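# Move every carton flat onto the low platform

## Task

Get each carton resting flat on the low platform, none on top of another and none sticking out past a platform edge, with every carton keeping the face that was upward at the start still facing up; a carton counts only if it stays there by itself once the robot lets go.

## Robot and tools

ROBOT. One six-joint xArm6 arm with a vacuum suction cup instead of a gripper. The controlled point is the cup point: the middle of the cup's rim (rim 36 mm across), with the cup facing along the cup point's own +z axis. About 4 cm back from the rim the tool widens, with its body and wrist camera sticking out up to roughly 9 cm sideways, so keep that clearance from cartons and the platform.

FRAMES. Results report the cup point in the scene frame: origin on the table top under the arm base, +z up, +y to the left when looking along +x. Position is end_effector_position in metres, orientation is end_effector_quat_wxyz, plus linear (m/s) and angular (rad/s) velocity. The reported position can be off a little, more so when the arm reaches far. The base may sit slightly tilted.

execute_actions. Argument actions is a list holding zero or one item. An empty list [] just returns the current state. An item {"rows": [...], "steps": n} runs up to 15 control steps of 1/30 s (default 15). An item with only {"steps": n} (up to 300) is a wait counted from the previous result, so time spent composing the reply is included. Optional pictures (true/false) decides whether camera images come back; by default they do.

ROWS. Each row has 7 numbers, each in [-1, 1], in this order: dx, dy, dz, rx, ry, rz, suction. One row is used per step; if there are fewer rows than steps the final row repeats. The first six are an offset, not a pose: a target relative to the cup point pose shown in the most recent result that included it (before any such result in the scene, or for later calls inside the same reply, relative to where the robot stands when the action begins). The offset is expressed in the cup point's own axes, not the scene axes. Every row counts from that same base pose, not from the row before. Scale: 1.0 equals 0.6 m for dx, dy, dz and 180 degrees for rotation; rx, ry, rz form one rotation vector. An all-zero row therefore pulls the arm back to the base pose; it is not a pause. Suction: a value above 0.01 switches vacuum on, 0.01 or less switches it off, and it stays as last set.

move. Argument target is one 7-number row as above (same offset rules, same frame, same scale); speed is the path's top speed in m/s, 0.002 to 0.5, default 0.25, with turning capped at twice that in rad/s. The cup point follows a straight path toward the target lasting 0.5 to 10 s (longer paths stop early after 10 s); rotation takes the shorter way. The suction value is applied at the start. The path ignores obstacles, and the real cup may lag, drift, or overshoot speed, especially with the arm near full stretch. The result adds a move: line with the ending (done, off_target, moving, held, fault) and which limits fired, plus distance to target. limits=paced means the sent pose was clipped; limits=held means a clearance check blocked some steps, after which the arm may jump faster than speed.

wait. Argument seconds, 0 to 10; nothing new is sent and the arm keeps heading toward its last clipped pose.

zoom_image. Arguments camera (cam_high, cam_low or cam_wrist) and region [x0, y0, x1, y1] in pixels of that camera's 504x504 image, top-left origin, at most 504 by 504. Gives a closer look; moves nothing.

read_manual. Optional section, only "licences"; returns licence text, moves nothing.

finished_scene. Argument scene is the number of the current scene. Replying with no tool call also ends things.

MOTION LIMITS. Each step the commanded pose is clipped to within 70 mm and 16 degrees of the measured cup point, so a far target needs several actions; after an action the arm only continues to the last clipped pose. Check the reported pose and send the remainder. Position wins over orientation if both cannot be met. Results with nothing held back show a Hand target line: where the controller is currently driving. HELD marks steps where the clearance check (which treats the mount as part of the arm) altered or stopped the command; a pose unreachable line says the same.

PICKING. Turn suction on and press the whole rim onto a flat, smooth carton face, away from edges, seams or holes. suction_measured near 0 means no seal; 0.83 or more means airtight; part_present switches to 1 at 0.50 and back to 0 below 0.45. Under vacuum the cup shortens, so the carton rides up to about 12 mm nearer the tool. To release, set the carton down on the platform first, then switch suction off, then lift at least 15 mm clear. If the cup grabs the table, switch suction off. Keep cartons upright as found, flat, separate, and fully inside the platform edges; something may occasionally nudge loose items, so check before finishing.

AVOID. Never drop or knock anything off the table. Approach contacts slowly and do not aim far beyond the contact point, since that presses harder. Joint load limits (N m): waist 43.5, shoulder 43.5, elbow 26.1, forearm roll 26.1, wrist pitch 17.4, wrist roll 17.4; hitting one triggers a torque fault: the arm backs off, freezes 10 s and drops the rest of the call. Holding loads heats motors; MOTOR HOT appears from 65 °C and at 80 °C brakes lock until cooled (OVER-TEMPERATURE FAULT). Joint torque readings carry offsets and noise. The simulation keeps running while you compose replies.

Each tool is called after "Call:" as a command line: name --argument value for each argument, lists and objects as JSON in quotes; but a table of rows of numbers goes row by row, as --pt "numbers of a row", without its own name.

## Session

Call:
execute_actions --actions '[]'

Scene clock: 0.00 s of 8600.00 s.
end_effector_position=(+0.3999, +0.0021, +0.2994) suction_measured=0.00 part_present=0 end_effector_quat_wxyz=(-0.007, -0.001, +1.000, +0.002) end_effector_velocity=(+0.000, -0.000, +0.000) end_effector_angular_velocity=(-0.001, -0.000, +0.001)
Joint positions: [-0.001 -0.262 -0.926  0.003  1.196  2.357]
Joint velocities: [ 0.     0.    -0.    -0.001 -0.    -0.   ]
Joint torques (N m, as the arm reports them, + toward a larger angle): no reading
Hand target: +0.400, +0.002, +0.299; -0.007, -0.001, +1.000, +0.002

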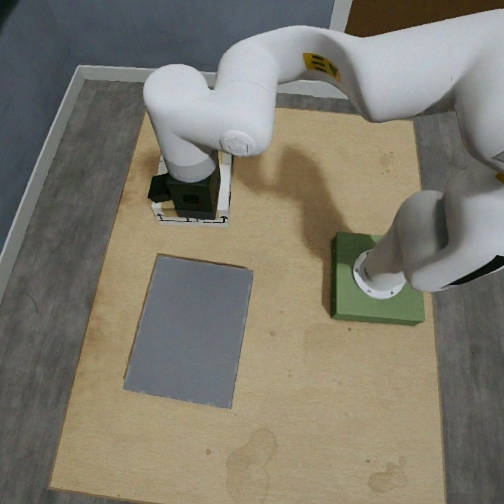

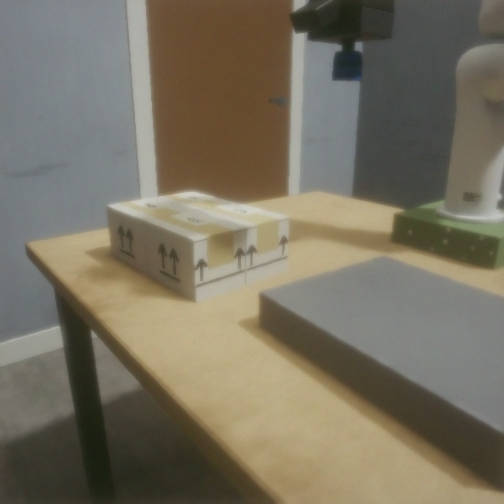

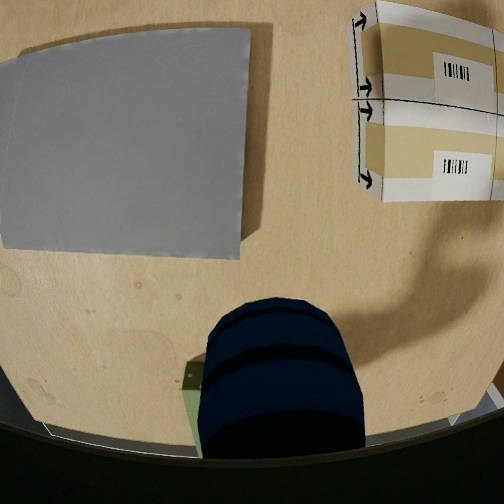

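Call:
move --target '[-0.1, -0.33, -0.05, 0, 0, 0, 0]'

Scene clock: 13.03 s of 8600.00 s.
end_effector_position=(+0.4615, -0.1948, +0.3285) suction_measured=0.00 part_present=0 end_effector_quat_wxyz=(-0.006, -0.002, +1.000, +0.004) end_effector_velocity=(+0.000, -0.003, -0.000) end_effector_angular_velocity=(+0.001, +0.003, -0.002)
Joint positions: [-0.406  0.075 -1.373  0.003  1.306  1.951]
Joint velocities: [-0.005  0.008 -0.01  -0.     0.005 -0.003]
Joint torques (N m, as the arm reports them, + toward a larger angle): [ -1.16 -22.64 -21.35   0.33  -2.     0.31]
Hand target: +0.462, -0.195, +0.328; -0.006, -0.002, +1.000, +0.004
Off the commanded pose: 0.001 m, 0 deg.
After step 90, 8.60 s passed at rest.
move: done

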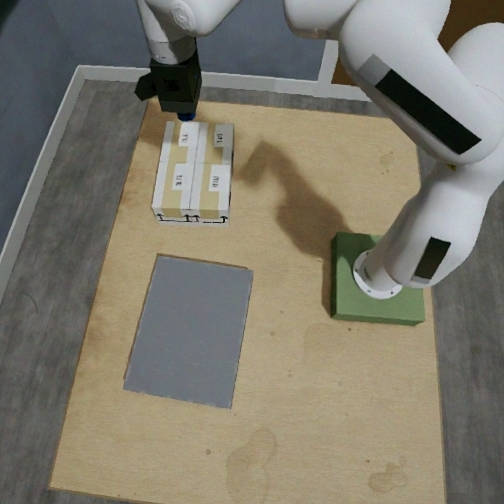

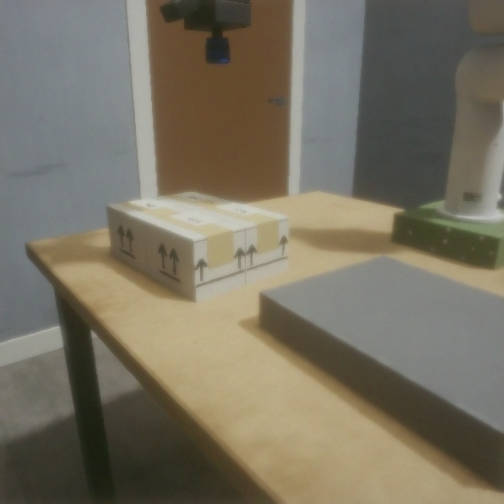

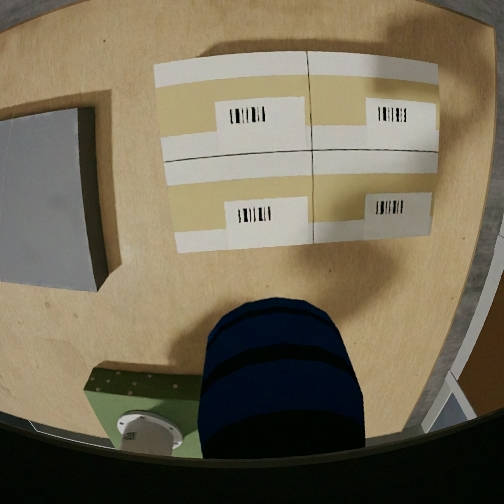

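Call:
zoom_image --camera "cam_wrist" --region '[130, 30, 460, 270]'

Call:
zoom_image --camera "cam_high" --region '[100, 90, 300, 420]'

Region (130, 30, 460, 270) of cam_wrist's 504x504 image, scaled by 1.527, with more detail than that image has; it fills the top 367 rows of this view, and the rest is white.

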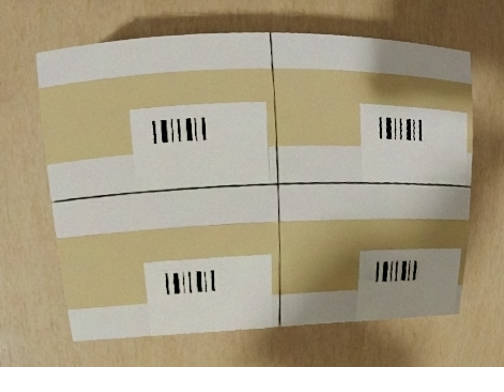

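Region (100, 90, 300, 420) of cam_high's 504x504 image, scaled by 1.527, with more detail than that image has; it fills the left 305 columns of this view, and the rest is white.

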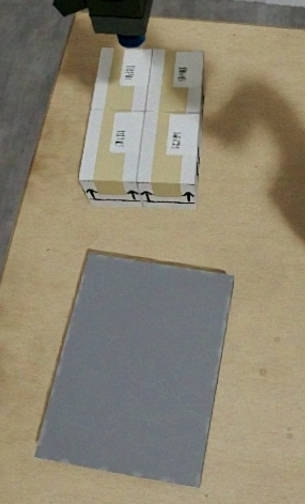

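Call:
move --target '[-0.065, 0.04, 0.28, 0, 0, 0, 0]'

Scene clock: 30.90 s of 8600.00 s.
end_effector_position=(+0.4987, -0.1704, +0.1610) suction_measured=0.00 part_present=0 end_effector_quat_wxyz=(-0.005, -0.001, +1.000, +0.003) end_effector_velocity=(-0.001, +0.001, -0.005) end_effector_angular_velocity=(+0.002, +0.007, +0.000)
Joint positions: [-0.336  0.315 -1.193  0.003  0.885  2.022]
Joint velocities: [ 0.001  0.008  0.002 -0.    -0.003  0.001]
Joint torques (N m, as the arm reports them, + toward a larger angle): [ -1.13 -26.08 -19.86   0.42  -1.95   0.3 ]
Hand target: +0.499, -0.170, +0.160; -0.006, -0.001, +1.000, +0.003
Off the commanded pose: 0.001 m, 0 deg.
After step 90, 13.60 s passed at rest.
move: done

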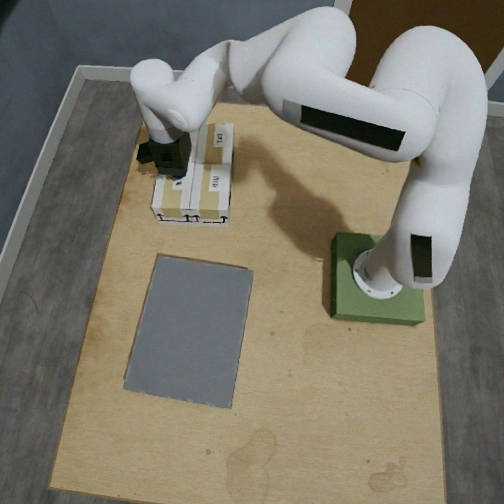

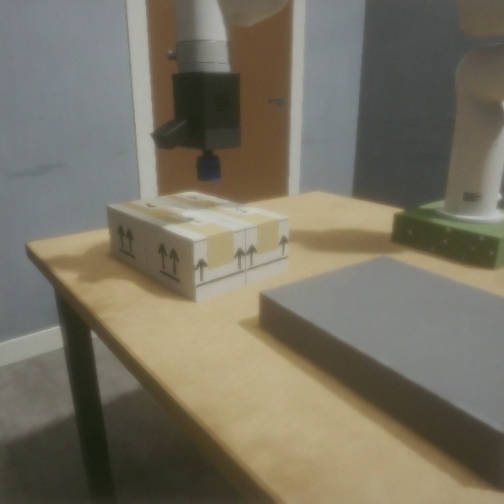

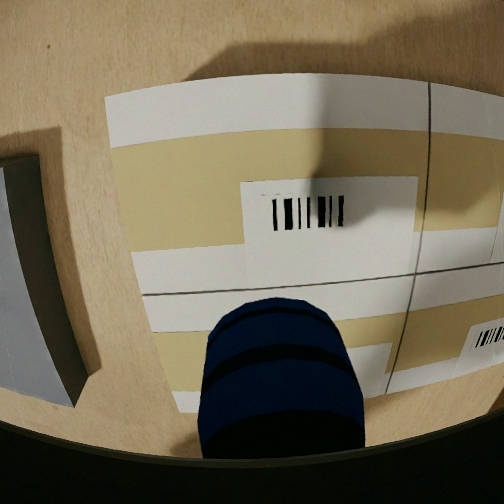

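Call:
move --target '[-0.018, 0, 0.065, 0, 0, 0, 0]' --speed 0.1

Scene clock: 41.13 s of 8600.00 s.
end_effector_position=(+0.5093, -0.1704, +0.1225) suction_measured=0.00 part_present=0 end_effector_quat_wxyz=(-0.005, -0.001, +1.000, +0.003) end_effector_velocity=(+0.000, +0.001, -0.003) end_effector_angular_velocity=(+0.001, +0.002, +0.001)
Joint positions: [-0.329  0.41  -1.21   0.003  0.805  2.029]
Joint velocities: [ 0.002  0.006 -0.001  0.    -0.002  0.   ]
Joint torques (N m, as the arm reports them, + toward a larger angle): [ -1.32 -27.47 -19.06   0.35  -1.95   0.34]
Hand target: +0.509, -0.170, +0.122; -0.005, -0.001, +1.000, +0.003
Off the commanded pose: 0.001 m, 0 deg.
After step 90, 6.37 s passed at rest.
move: done

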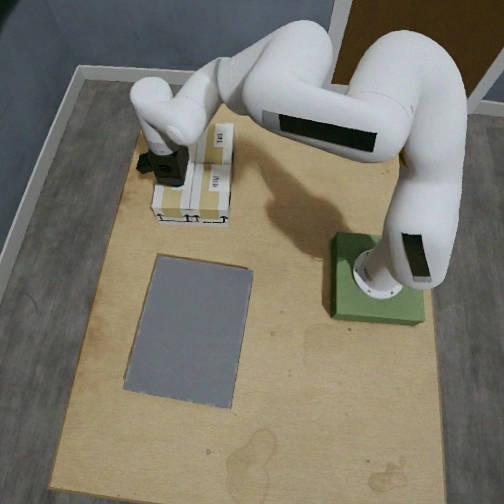

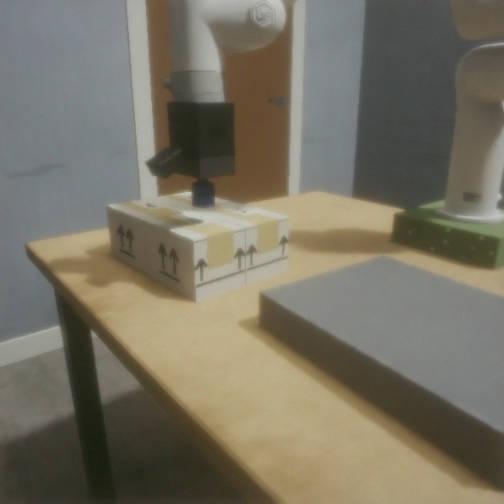

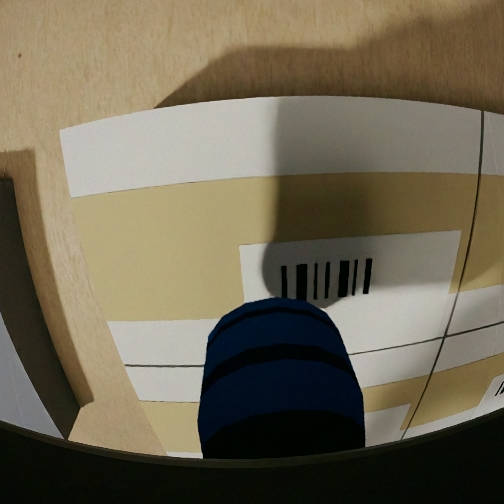

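Call:
move --target '[-0.013, 0, 0.068, 0, 0, 0, 1]' --speed 0.04

Scene clock: 54.43 s of 8600.00 s.
end_effector_position=(+0.5170, -0.1704, +0.0822) suction_measured=0.89 part_present=1 end_effector_quat_wxyz=(-0.005, -0.001, +1.000, +0.002) end_effector_velocity=(+0.001, -0.000, -0.001) end_effector_angular_velocity=(-0.001, -0.003, -0.000)
Joint positions: [-0.325  0.509 -1.229  0.003  0.725  2.033]
Joint velocities: [ 0.     0.003 -0.002  0.    -0.003 -0.   ]
Joint torques (N m, as the arm reports them, + toward a larger angle): [ -1.2  -29.68 -19.52   0.4   -2.42   0.2 ]
Hand target: +0.517, -0.170, +0.082; -0.005, -0.001, +1.000, +0.003
Off the commanded pose: 0.001 m, 0 deg.
After step 90, 8.93 s passed at rest.
move: done

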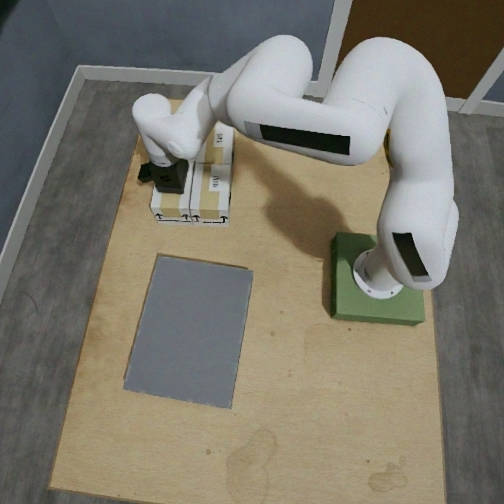

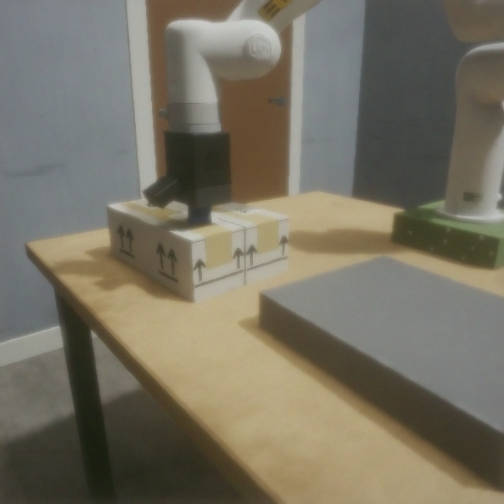

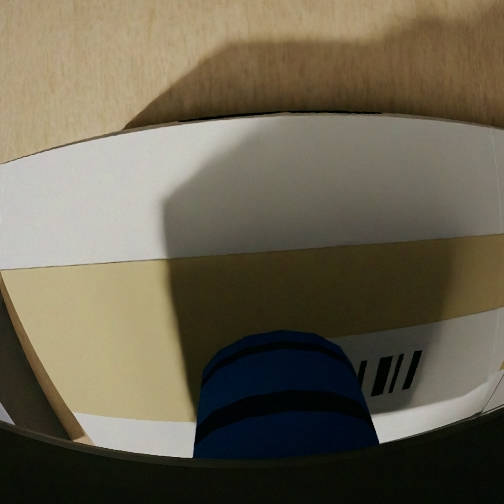

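Call:
move --target '[0, 0, -0.2, 0, 0, 0, 1]' --speed 0.15

Call:
move --target '[-0.02, 0.55, -0.2, 0, 0, 0, 1]' --speed 0.2

Scene clock: 59.40 s of 8600.00 s.
end_effector_position=(+0.5175, -0.1704, +0.2010) suction_measured=0.90 part_present=1 end_effector_quat_wxyz=(-0.005, -0.001, +1.000, +0.003) end_effector_velocity=(+0.002, -0.000, +0.006) end_effector_angular_velocity=(-0.001, -0.008, -0.001)
Joint positions: [-0.325  0.316 -1.319  0.003  1.01   2.033]
Joint velocities: [ 0.    -0.006 -0.009  0.002  0.007 -0.   ]
Joint torques (N m, as the arm reports them, + toward a larger angle): [ -1.34 -29.29 -22.99   0.35  -2.4    0.31]
Hand target: +0.518, -0.171, +0.202; -0.005, -0.001, +1.000, +0.003
Off the commanded pose: 0.001 m, 0 deg.
After step 90, 0.73 s passed at rest.
move: done

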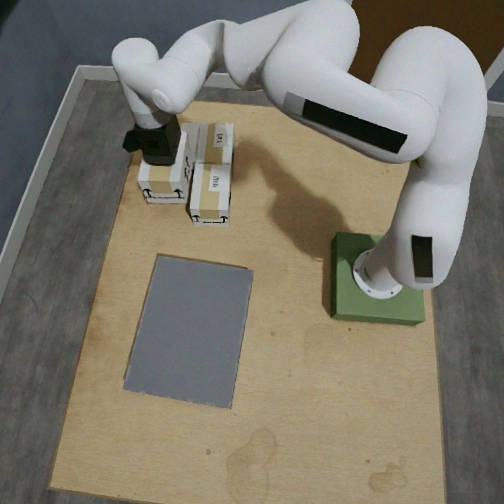

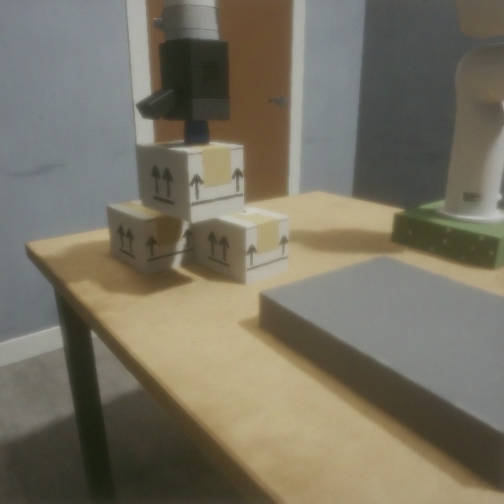

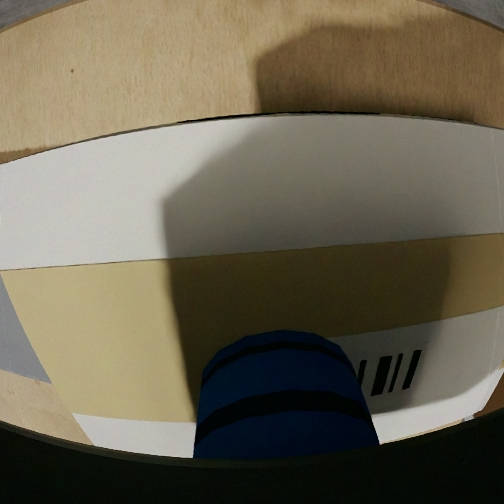

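Scene clock: 61.67 s of 8600.00 s.
end_effector_position=(+0.5285, +0.1582, +0.3211) suction_measured=0.90 part_present=1 end_effector_quat_wxyz=(-0.006, -0.001, +1.000, +0.001) end_effector_velocity=(+0.001, +0.003, +0.003) end_effector_angular_velocity=(-0.000, -0.003, +0.002)
Joint positions: [ 0.286  0.261 -1.591  0.002  1.337  2.644]
Joint velocities: [ 0.006  0.005 -0.015 -0.001  0.007  0.004]
Joint torques (N m, as the arm reports them, + toward a larger angle): [ -1.39 -28.85 -23.83   0.25  -2.34   0.32]
Hand target: +0.529, +0.159, +0.321; -0.006, -0.002, +1.000, +0.001
Off the commanded pose: 0.002 m, 0 deg.
move: done

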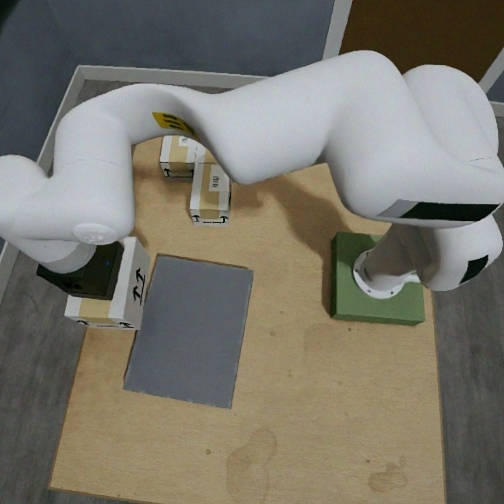

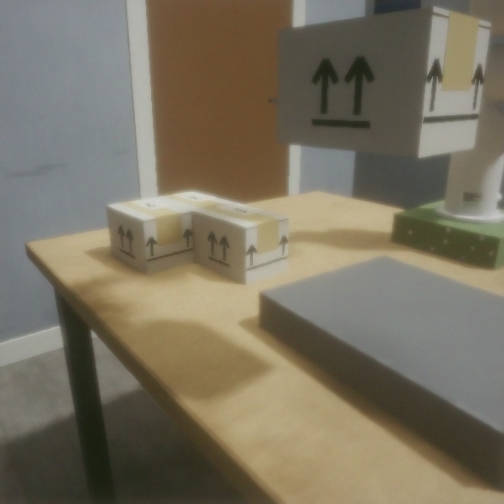

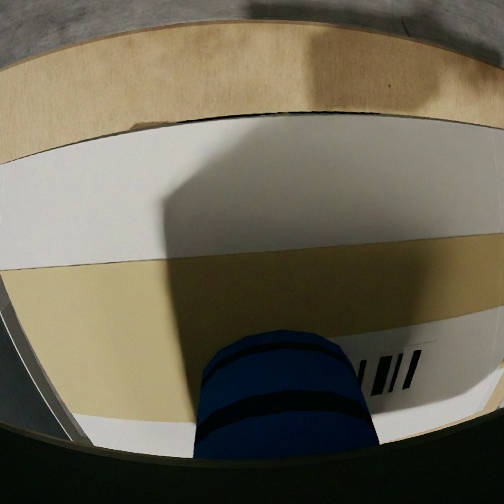

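Call:
move --target '[0.075, -0.088, 0.27, 0, 0, 0, 1]' --speed 0.15

Scene clock: 106.03 s of 8600.00 s.
end_effector_position=(+0.4827, +0.1052, +0.1603) suction_measured=0.90 part_present=1 end_effector_quat_wxyz=(-0.006, -0.001, +1.000, +0.001) end_effector_velocity=(-0.003, -0.001, -0.005) end_effector_angular_velocity=(-0.000, +0.005, +0.001)
Joint positions: [ 0.209  0.216 -1.05   0.002  0.839  2.568]
Joint velocities: [-0.001  0.004  0.01   0.001 -0.009 -0.002]
Joint torques (N m, as the arm reports them, + toward a larger angle): [ -1.51 -25.68 -21.42   0.31  -2.25   0.2 ]
Hand target: +0.482, +0.105, +0.160; -0.006, -0.001, +1.000, +0.001
Off the commanded pose: 0.001 m, 0 deg.
After step 90, 39.73 s passed at rest.
move: done

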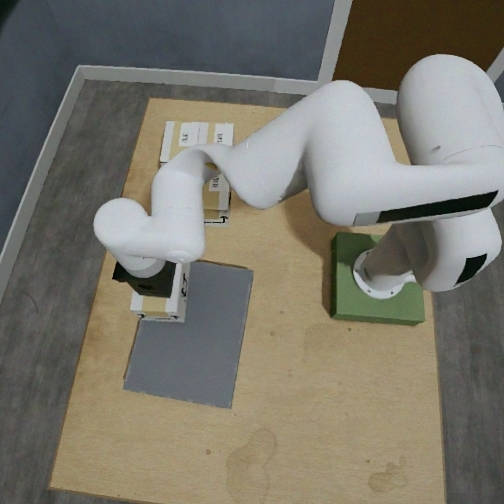

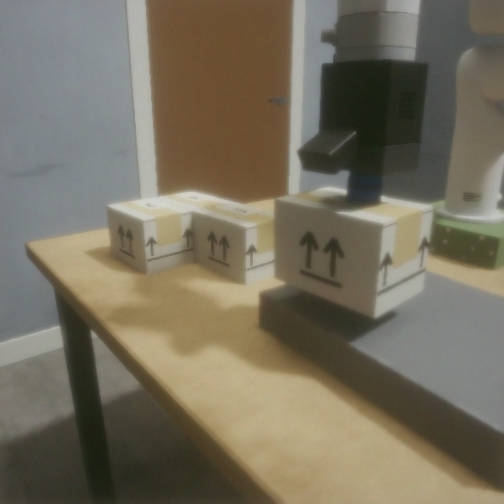

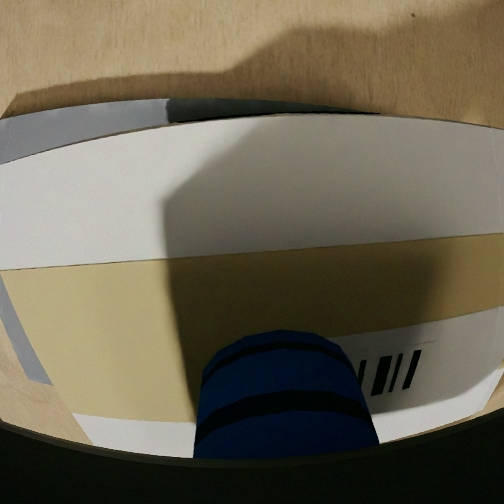

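Call:
move --target '[0, 0, 0.04, 0, 0, 0, 1]' --speed 0.05

Scene clock: 115.17 s of 8600.00 s.
end_effector_position=(+0.4826, +0.1053, +0.1367) suction_measured=0.90 part_present=1 end_effector_quat_wxyz=(-0.005, -0.001, +1.000, +0.001) end_effector_velocity=(+0.002, +0.001, -0.000) end_effector_angular_velocity=(+0.001, -0.005, +0.002)
Joint positions: [ 0.209  0.259 -1.031  0.002  0.777  2.568]
Joint velocities: [ 0.001  0.002 -0.001 -0.    -0.007 -0.   ]
Joint torques (N m, as the arm reports them, + toward a larger angle): [ -1.   -26.53 -20.82   0.48  -2.39   0.24]
Hand target: +0.482, +0.105, +0.136; -0.006, -0.001, +1.000, +0.001
Off the commanded pose: 0.000 m, 0 deg.
After step 90, 5.33 s passed at rest.
move: done

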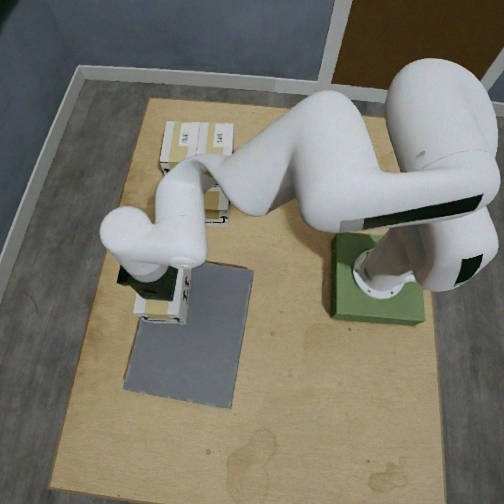

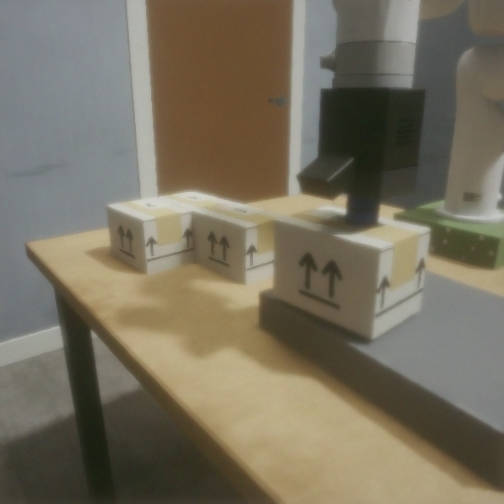

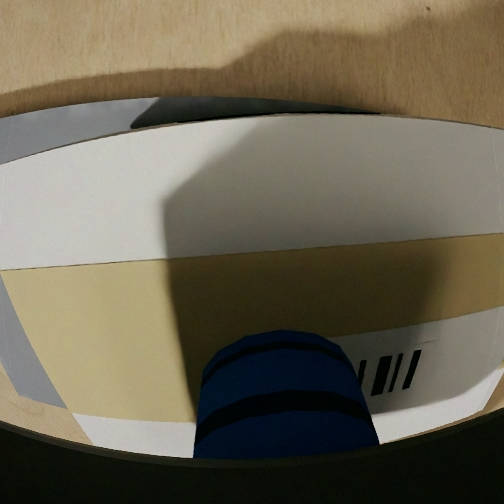

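Call:
zoom_image --camera "cam_low" --region '[230, 200, 480, 400]'

Call:
zoom_image --camera "cam_high" --region '[90, 220, 290, 420]'

Region (230, 200, 480, 400) of cam_low's 504x504 image, scaled by 2.016, with more detail than that image has; it fills the top 403 rows of this view, and the rest is white.

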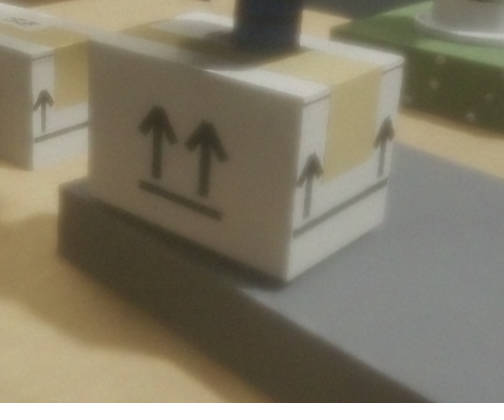

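Region (90, 220, 290, 420) of cam_high's 504x504 image, scaled by 2.520, with more detail than that image has.

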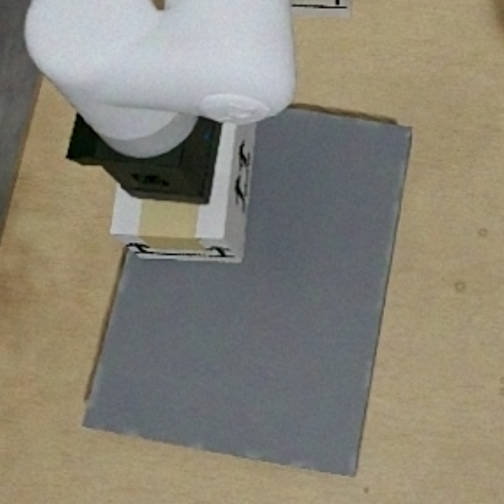

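Call:
move --target '[0.015, 0, 0, 0, 0, 0.028, 1]' --speed 0.05

Call:
zoom_image --camera "cam_low" --region '[230, 200, 480, 400]'

Call:
zoom_image --camera "cam_high" --region '[90, 220, 290, 420]'

Scene clock: 126.33 s of 8600.00 s.
end_effector_position=(+0.4737, +0.1052, +0.1368) suction_measured=0.90 part_present=1 end_effector_quat_wxyz=(-0.005, +0.043, +0.999, +0.001) end_effector_velocity=(-0.001, +0.001, +0.000) end_effector_angular_velocity=(-0.000, -0.001, -0.010)
Joint positions: [ 0.213  0.233 -0.995  0.002  0.767  2.659]
Joint velocities: [ 0.002 -0.003  0.004 -0.    -0.002  0.012]
Joint torques (N m, as the arm reports them, + toward a larger angle): [ -1.28 -25.73 -20.69   0.51  -2.4    0.24]
Hand target: +0.474, +0.105, +0.137; -0.005, +0.043, +0.999, +0.001
Off the commanded pose: 0.000 m, 0 deg.
After step 90, 7.03 s passed at rest.
move: done

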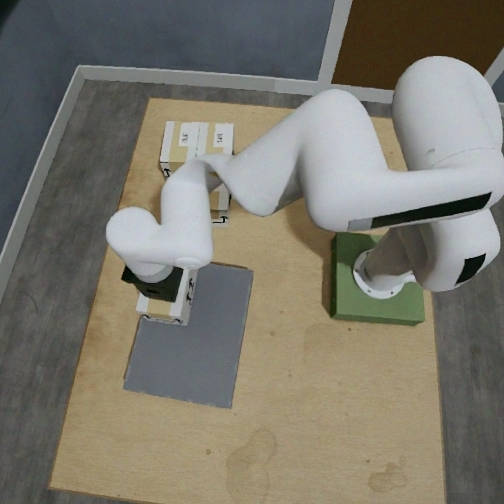

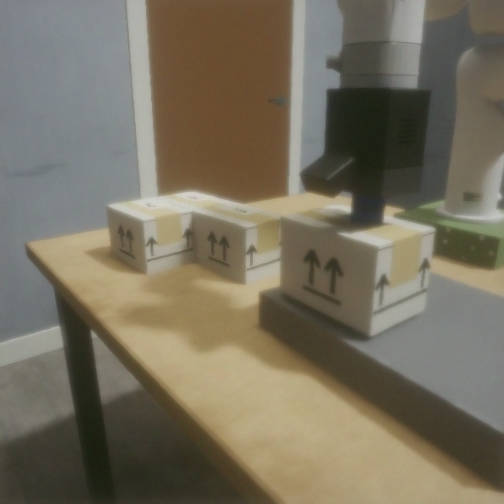

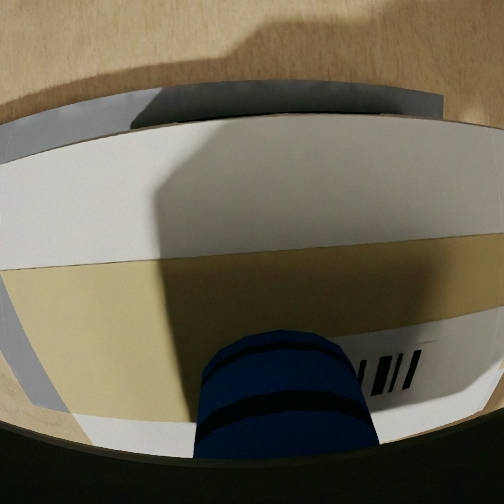

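Region (230, 200, 480, 400) of cam_low's 504x504 image, scaled by 2.016, with more detail than that image has; it fills the top 403 rows of this view, and the rest is white.

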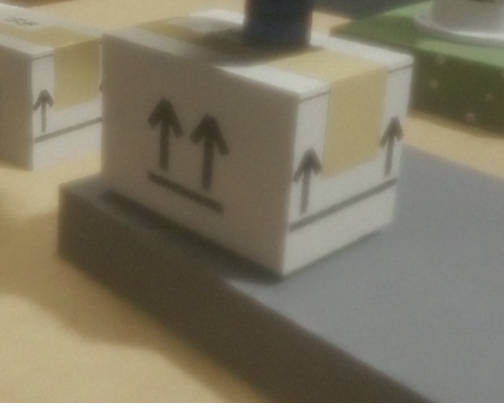

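Region (90, 220, 290, 420) of cam_high's 504x504 image, scaled by 2.520, with more detail than that image has.

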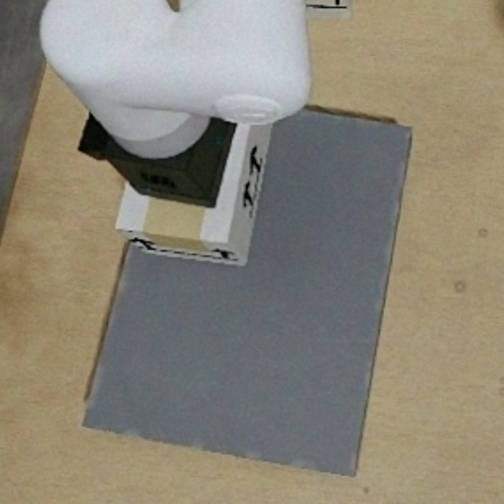

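Call:
move --target '[0, 0, 0.028, 0, 0, 0, 1]' --speed 0.03

Call:
zoom_image --camera "cam_low" --region '[230, 200, 480, 400]'

Scene clock: 138.33 s of 8600.00 s.
end_effector_position=(+0.4785, +0.1062, +0.1275) suction_measured=0.90 part_present=1 end_effector_quat_wxyz=(+0.003, +0.043, +0.999, +0.003) end_effector_velocity=(-0.002, -0.000, -0.001) end_effector_angular_velocity=(+0.002, -0.008, +0.001)
Joint positions: [ 0.213  0.256 -0.991  0.002  0.723  2.659]
Joint velocities: [ 0.    -0.008  0.018 -0.    -0.018 -0.001]
Joint torques (N m, as the arm reports them, + toward a larger angle): [-0.92  2.45 -0.45  0.2  -1.65  0.19]
Hand target: +0.474, +0.105, +0.120; -0.005, +0.043, +0.999, +0.001
Off the commanded pose: 0.009 m, 1 deg.
After step 90, 8.17 s passed at rest.
move: off_target

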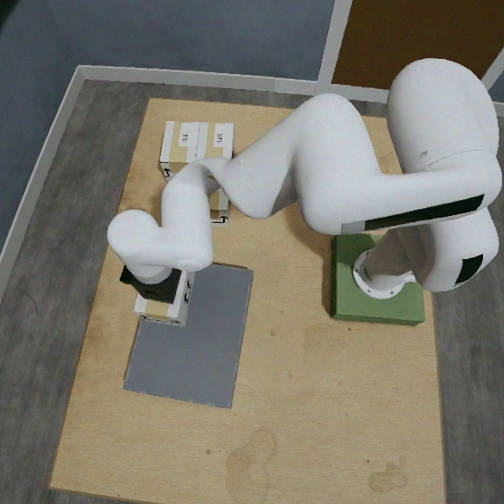

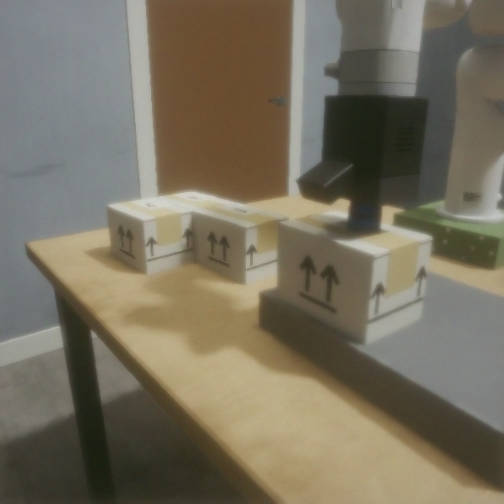

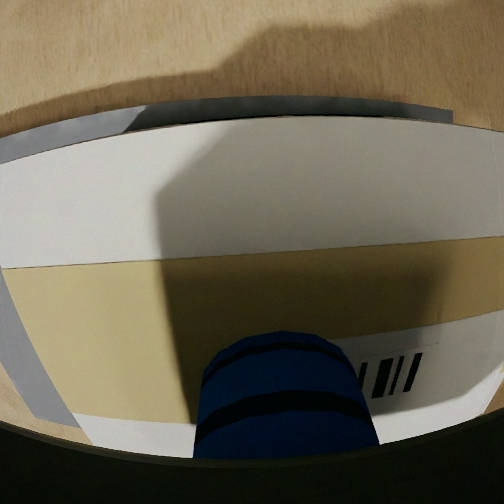

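Region (230, 200, 480, 400) of cam_low's 504x504 image, scaled by 2.016, with more detail than that image has; it fills the top 403 rows of this view, and the rest is white.

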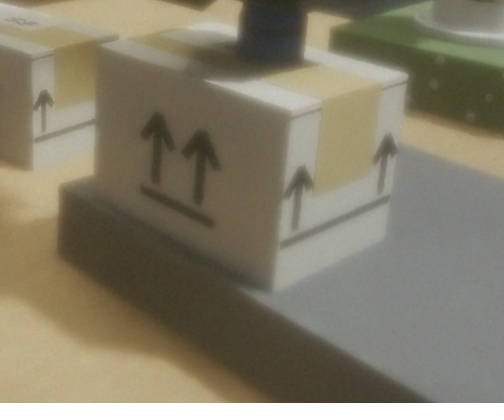

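Call:
move --target '[0.014, 0, -0.01, 0, 0, 0, 1]' --speed 0.03

Call:
zoom_image --camera "cam_low" --region '[230, 200, 480, 400]'

Call:
zoom_image --camera "cam_high" --region '[90, 220, 290, 420]'

Scene clock: 142.33 s of 8600.00 s.
end_effector_position=(+0.4666, +0.1062, +0.1297) suction_measured=0.90 part_present=1 end_effector_quat_wxyz=(-0.003, +0.043, +0.999, +0.001) end_effector_velocity=(+0.000, +0.000, +0.002) end_effector_angular_velocity=(+0.000, -0.004, +0.000)
Joint positions: [ 0.218  0.225 -0.957  0.002  0.731  2.664]
Joint velocities: [ 0.    -0.006  0.002 -0.001  0.001  0.001]
Joint torques (N m, as the arm reports them, + toward a larger angle): [ -1.18 -24.14 -19.32   0.63  -1.83   0.28]
Hand target: +0.470, +0.107, +0.133; +0.003, +0.043, +0.999, +0.003
Off the commanded pose: 0.005 m, 1 deg.
After step 90, 0.23 s passed at rest.
move: off_target

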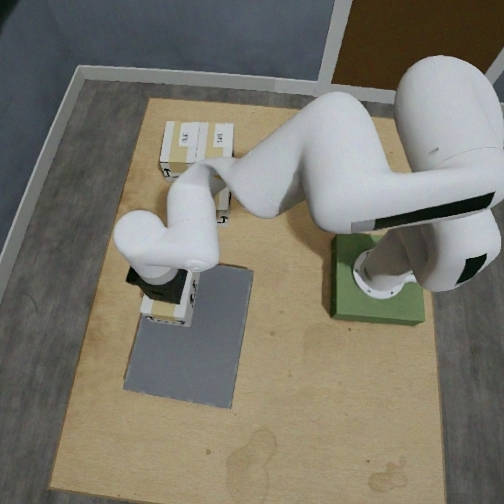

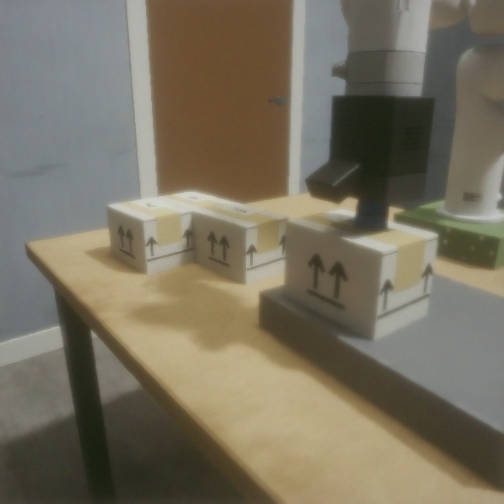

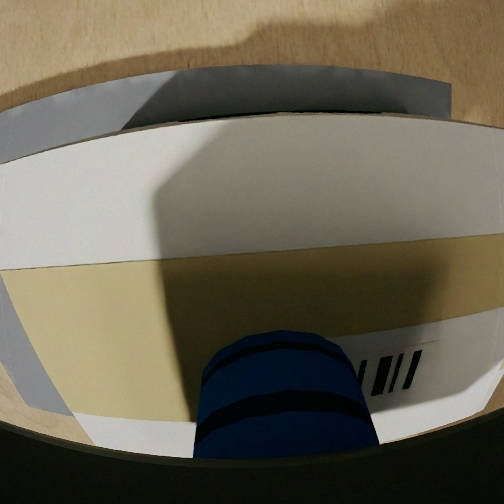

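Region (230, 200, 480, 400) of cam_low's 504x504 image, scaled by 2.016, with more detail than that image has; it fills the top 403 rows of this view, and the rest is white.

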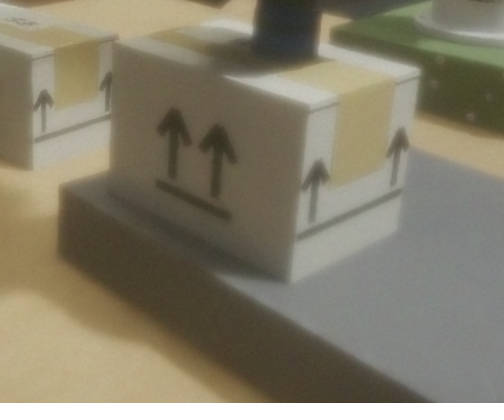

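Region (90, 220, 290, 420) of cam_high's 504x504 image, scaled by 2.520, with more detail than that image has.

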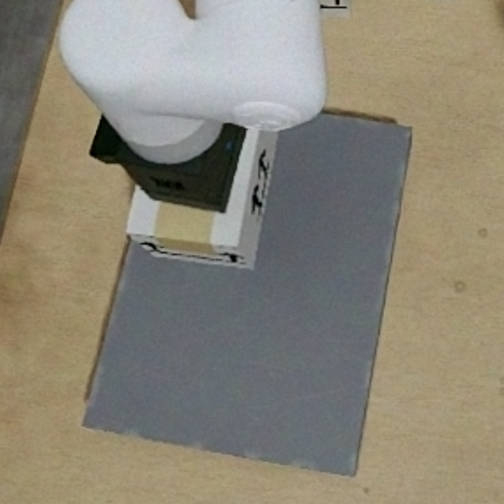

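Call:
move --target '[-0.004, 0, 0.003, 0, 0, 0, 1]' --speed 0.02

Scene clock: 145.67 s of 8600.00 s.
end_effector_position=(+0.4701, +0.1063, +0.1294) suction_measured=0.90 part_present=1 end_effector_quat_wxyz=(-0.001, +0.043, +0.999, +0.002) end_effector_velocity=(-0.000, -0.000, -0.001) end_effector_angular_velocity=(+0.000, +0.002, -0.000)
Joint positions: [ 0.217  0.233 -0.966  0.002  0.729  2.663]
Joint velocities: [-0.     0.003 -0.001  0.001  0.    -0.001]
Joint torques (N m, as the arm reports them, + toward a larger angle): [ -1.46 -20.69 -17.07   0.5   -2.44   0.24]
Hand target: +0.469, +0.106, +0.128; -0.003, +0.043, +0.999, +0.001
Off the commanded pose: 0.002 m, 0 deg.
move: done

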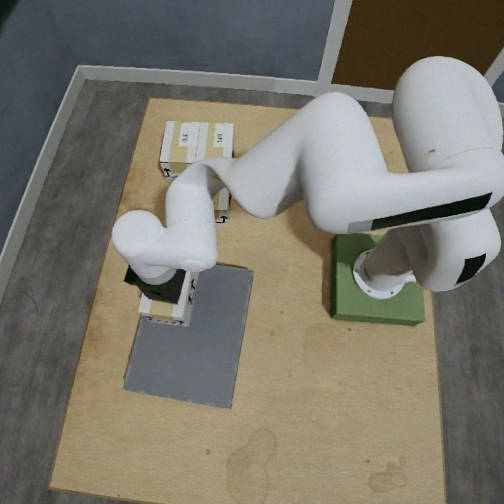

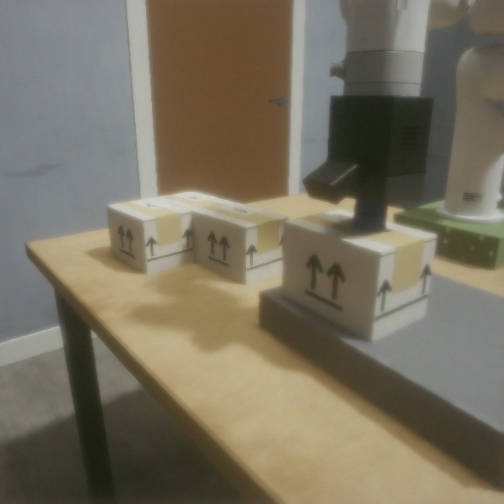

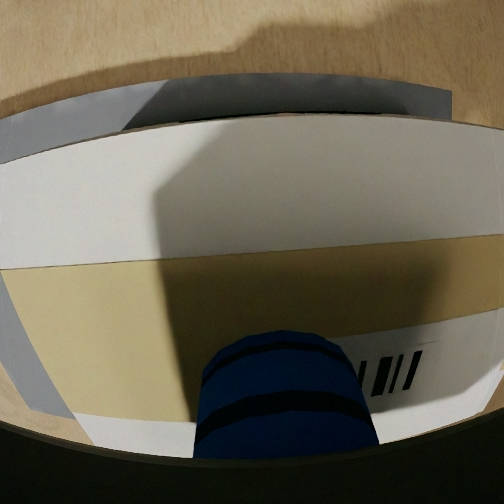

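Contact is light; release and lift.

Call:
execute_actions --actions '[{"rows": [[0,0,0,0,0,0,0]], "steps": 15}]' --pictures false

Call:
move --target '[-0.1, 0.1, -0.3, 0, 0, 0, 0]' --speed 0.15

Scene clock: 147.70 s of 8600.00 s.
end_effector_position=(+0.4697, +0.1062, +0.1289) suction_measured=0.00 part_present=0 end_effector_quat_wxyz=(-0.002, +0.043, +0.999, +0.002) end_effector_velocity=(-0.000, +0.001, +0.000) end_effector_angular_velocity=(+0.001, -0.000, +0.001)
Joint positions: [ 0.217  0.233 -0.966  0.002  0.729  2.663]
Joint velocities: [ 0.002 -0.    -0.     0.001 -0.     0.   ]
Joint torques (N m, as the arm reports them, + toward a larger angle): [ -1.72 -11.6  -10.5    0.29  -2.24   0.33]
Hand target: +0.470, +0.106, +0.129; -0.001, +0.043, +0.999, +0.002
Off the commanded pose: 0.001 m, 0 deg.
Steps of this call (steps 1 to 46: nothing new was sent; steps 47 to 61: all 15 steps of this action). Readings (end_effector_position | what the end effector reports):
47: (+0.4695, +0.1061, +0.1284) | suction_measured=0.65 part_present=1
48: (+0.4695, +0.1061, +0.1286) | suction_measured=0.29 part_present=0
50: (+0.4696, +0.1061, +0.1288) | suction_measured=0.00 part_present=0
54: (+0.4696, +0.1061, +0.1289) | suction_measured=0.00 part_present=0
61: the state above

Scene clock: 149.70 s of 8600.00 s.
end_effector_position=(+0.5342, +0.1607, +0.3085) suction_measured=0.00 part_present=0 end_effector_quat_wxyz=(-0.001, +0.042, +0.999, +0.002) end_effector_velocity=(+0.003, +0.001, +0.006) end_effector_angular_velocity=(+0.000, -0.001, -0.001)
Joint positions: [ 0.288  0.277 -1.574  0.001  1.295  2.733]
Joint velocities: [ 0.     0.008 -0.027 -0.     0.018  0.001]
Joint torques (N m, as the arm reports them, + toward a larger angle): [ -1.5  -26.8  -21.55   0.32  -1.92   0.25]
Hand target: +0.535, +0.161, +0.309; -0.001, +0.042, +0.999, +0.002
Off the commanded pose: 0.001 m, 0 deg.
move: done

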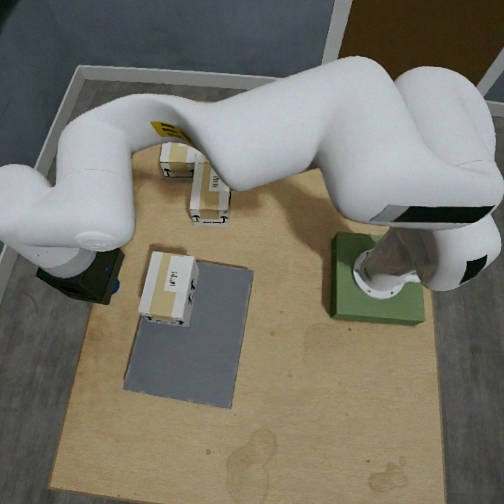

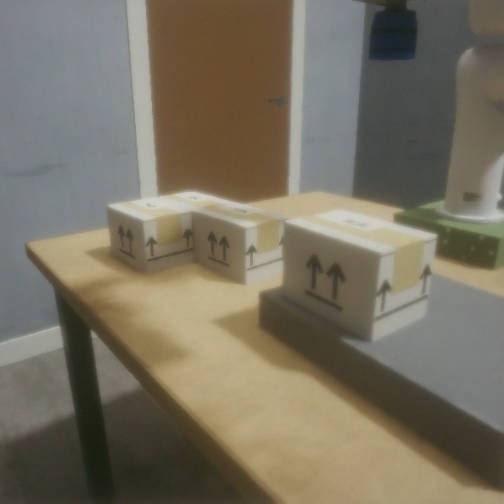

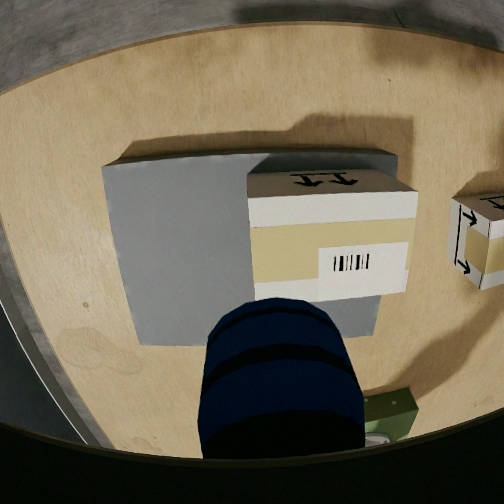

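Call:
zoom_image --camera "cam_wrist" --region '[80, 120, 440, 370]'

Region (80, 120, 440, 370) of cam_wrist's 504x504 image, scaled by 1.400, with more detail than that image has; it fills the top 350 rows of this view, and the rest is white.

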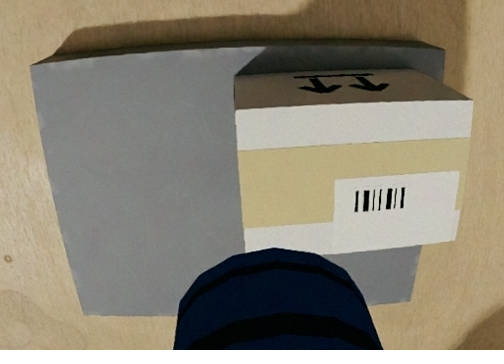

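Call:
move --target '[0.1405, -0.5652, 0.31, 0, 0, -0.0273, 0]' --speed 0.25

Scene clock: 162.43 s of 8600.00 s.
end_effector_position=(+0.4229, -0.1685, +0.1215) suction_measured=0.00 part_present=0 end_effector_quat_wxyz=(-0.000, -0.000, +1.000, +0.004) end_effector_velocity=(-0.001, -0.002, -0.002) end_effector_angular_velocity=(+0.003, +0.002, -0.004)
Joint positions: [-0.387  0.174 -0.858  0.011  0.682  1.965]
Joint velocities: [-0.007  0.004  0.     0.003 -0.002 -0.006]
Joint torques (N m, as the arm reports them, + toward a larger angle): [ -1.12 -21.8  -17.78   0.35  -2.01   0.3 ]
Hand target: +0.423, -0.169, +0.121; -0.001, -0.000, +1.000, +0.004
Off the commanded pose: 0.002 m, 0 deg.
After step 90, 7.57 s passed at rest.
move: done

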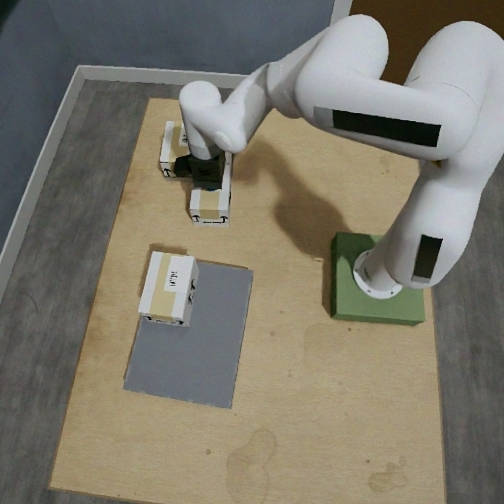

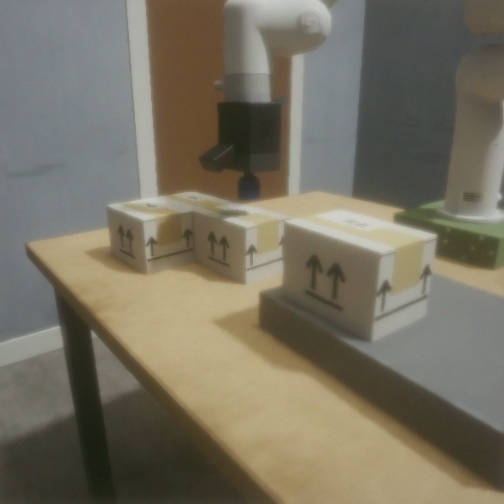

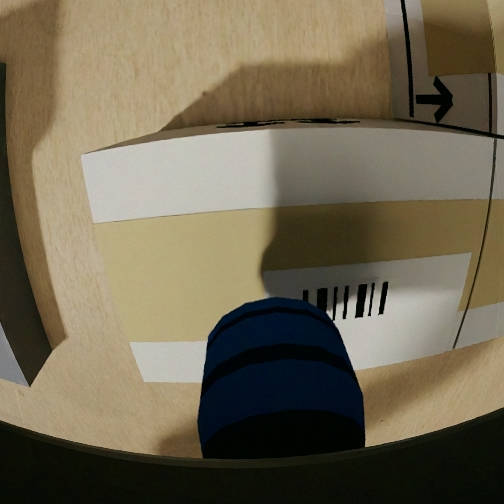

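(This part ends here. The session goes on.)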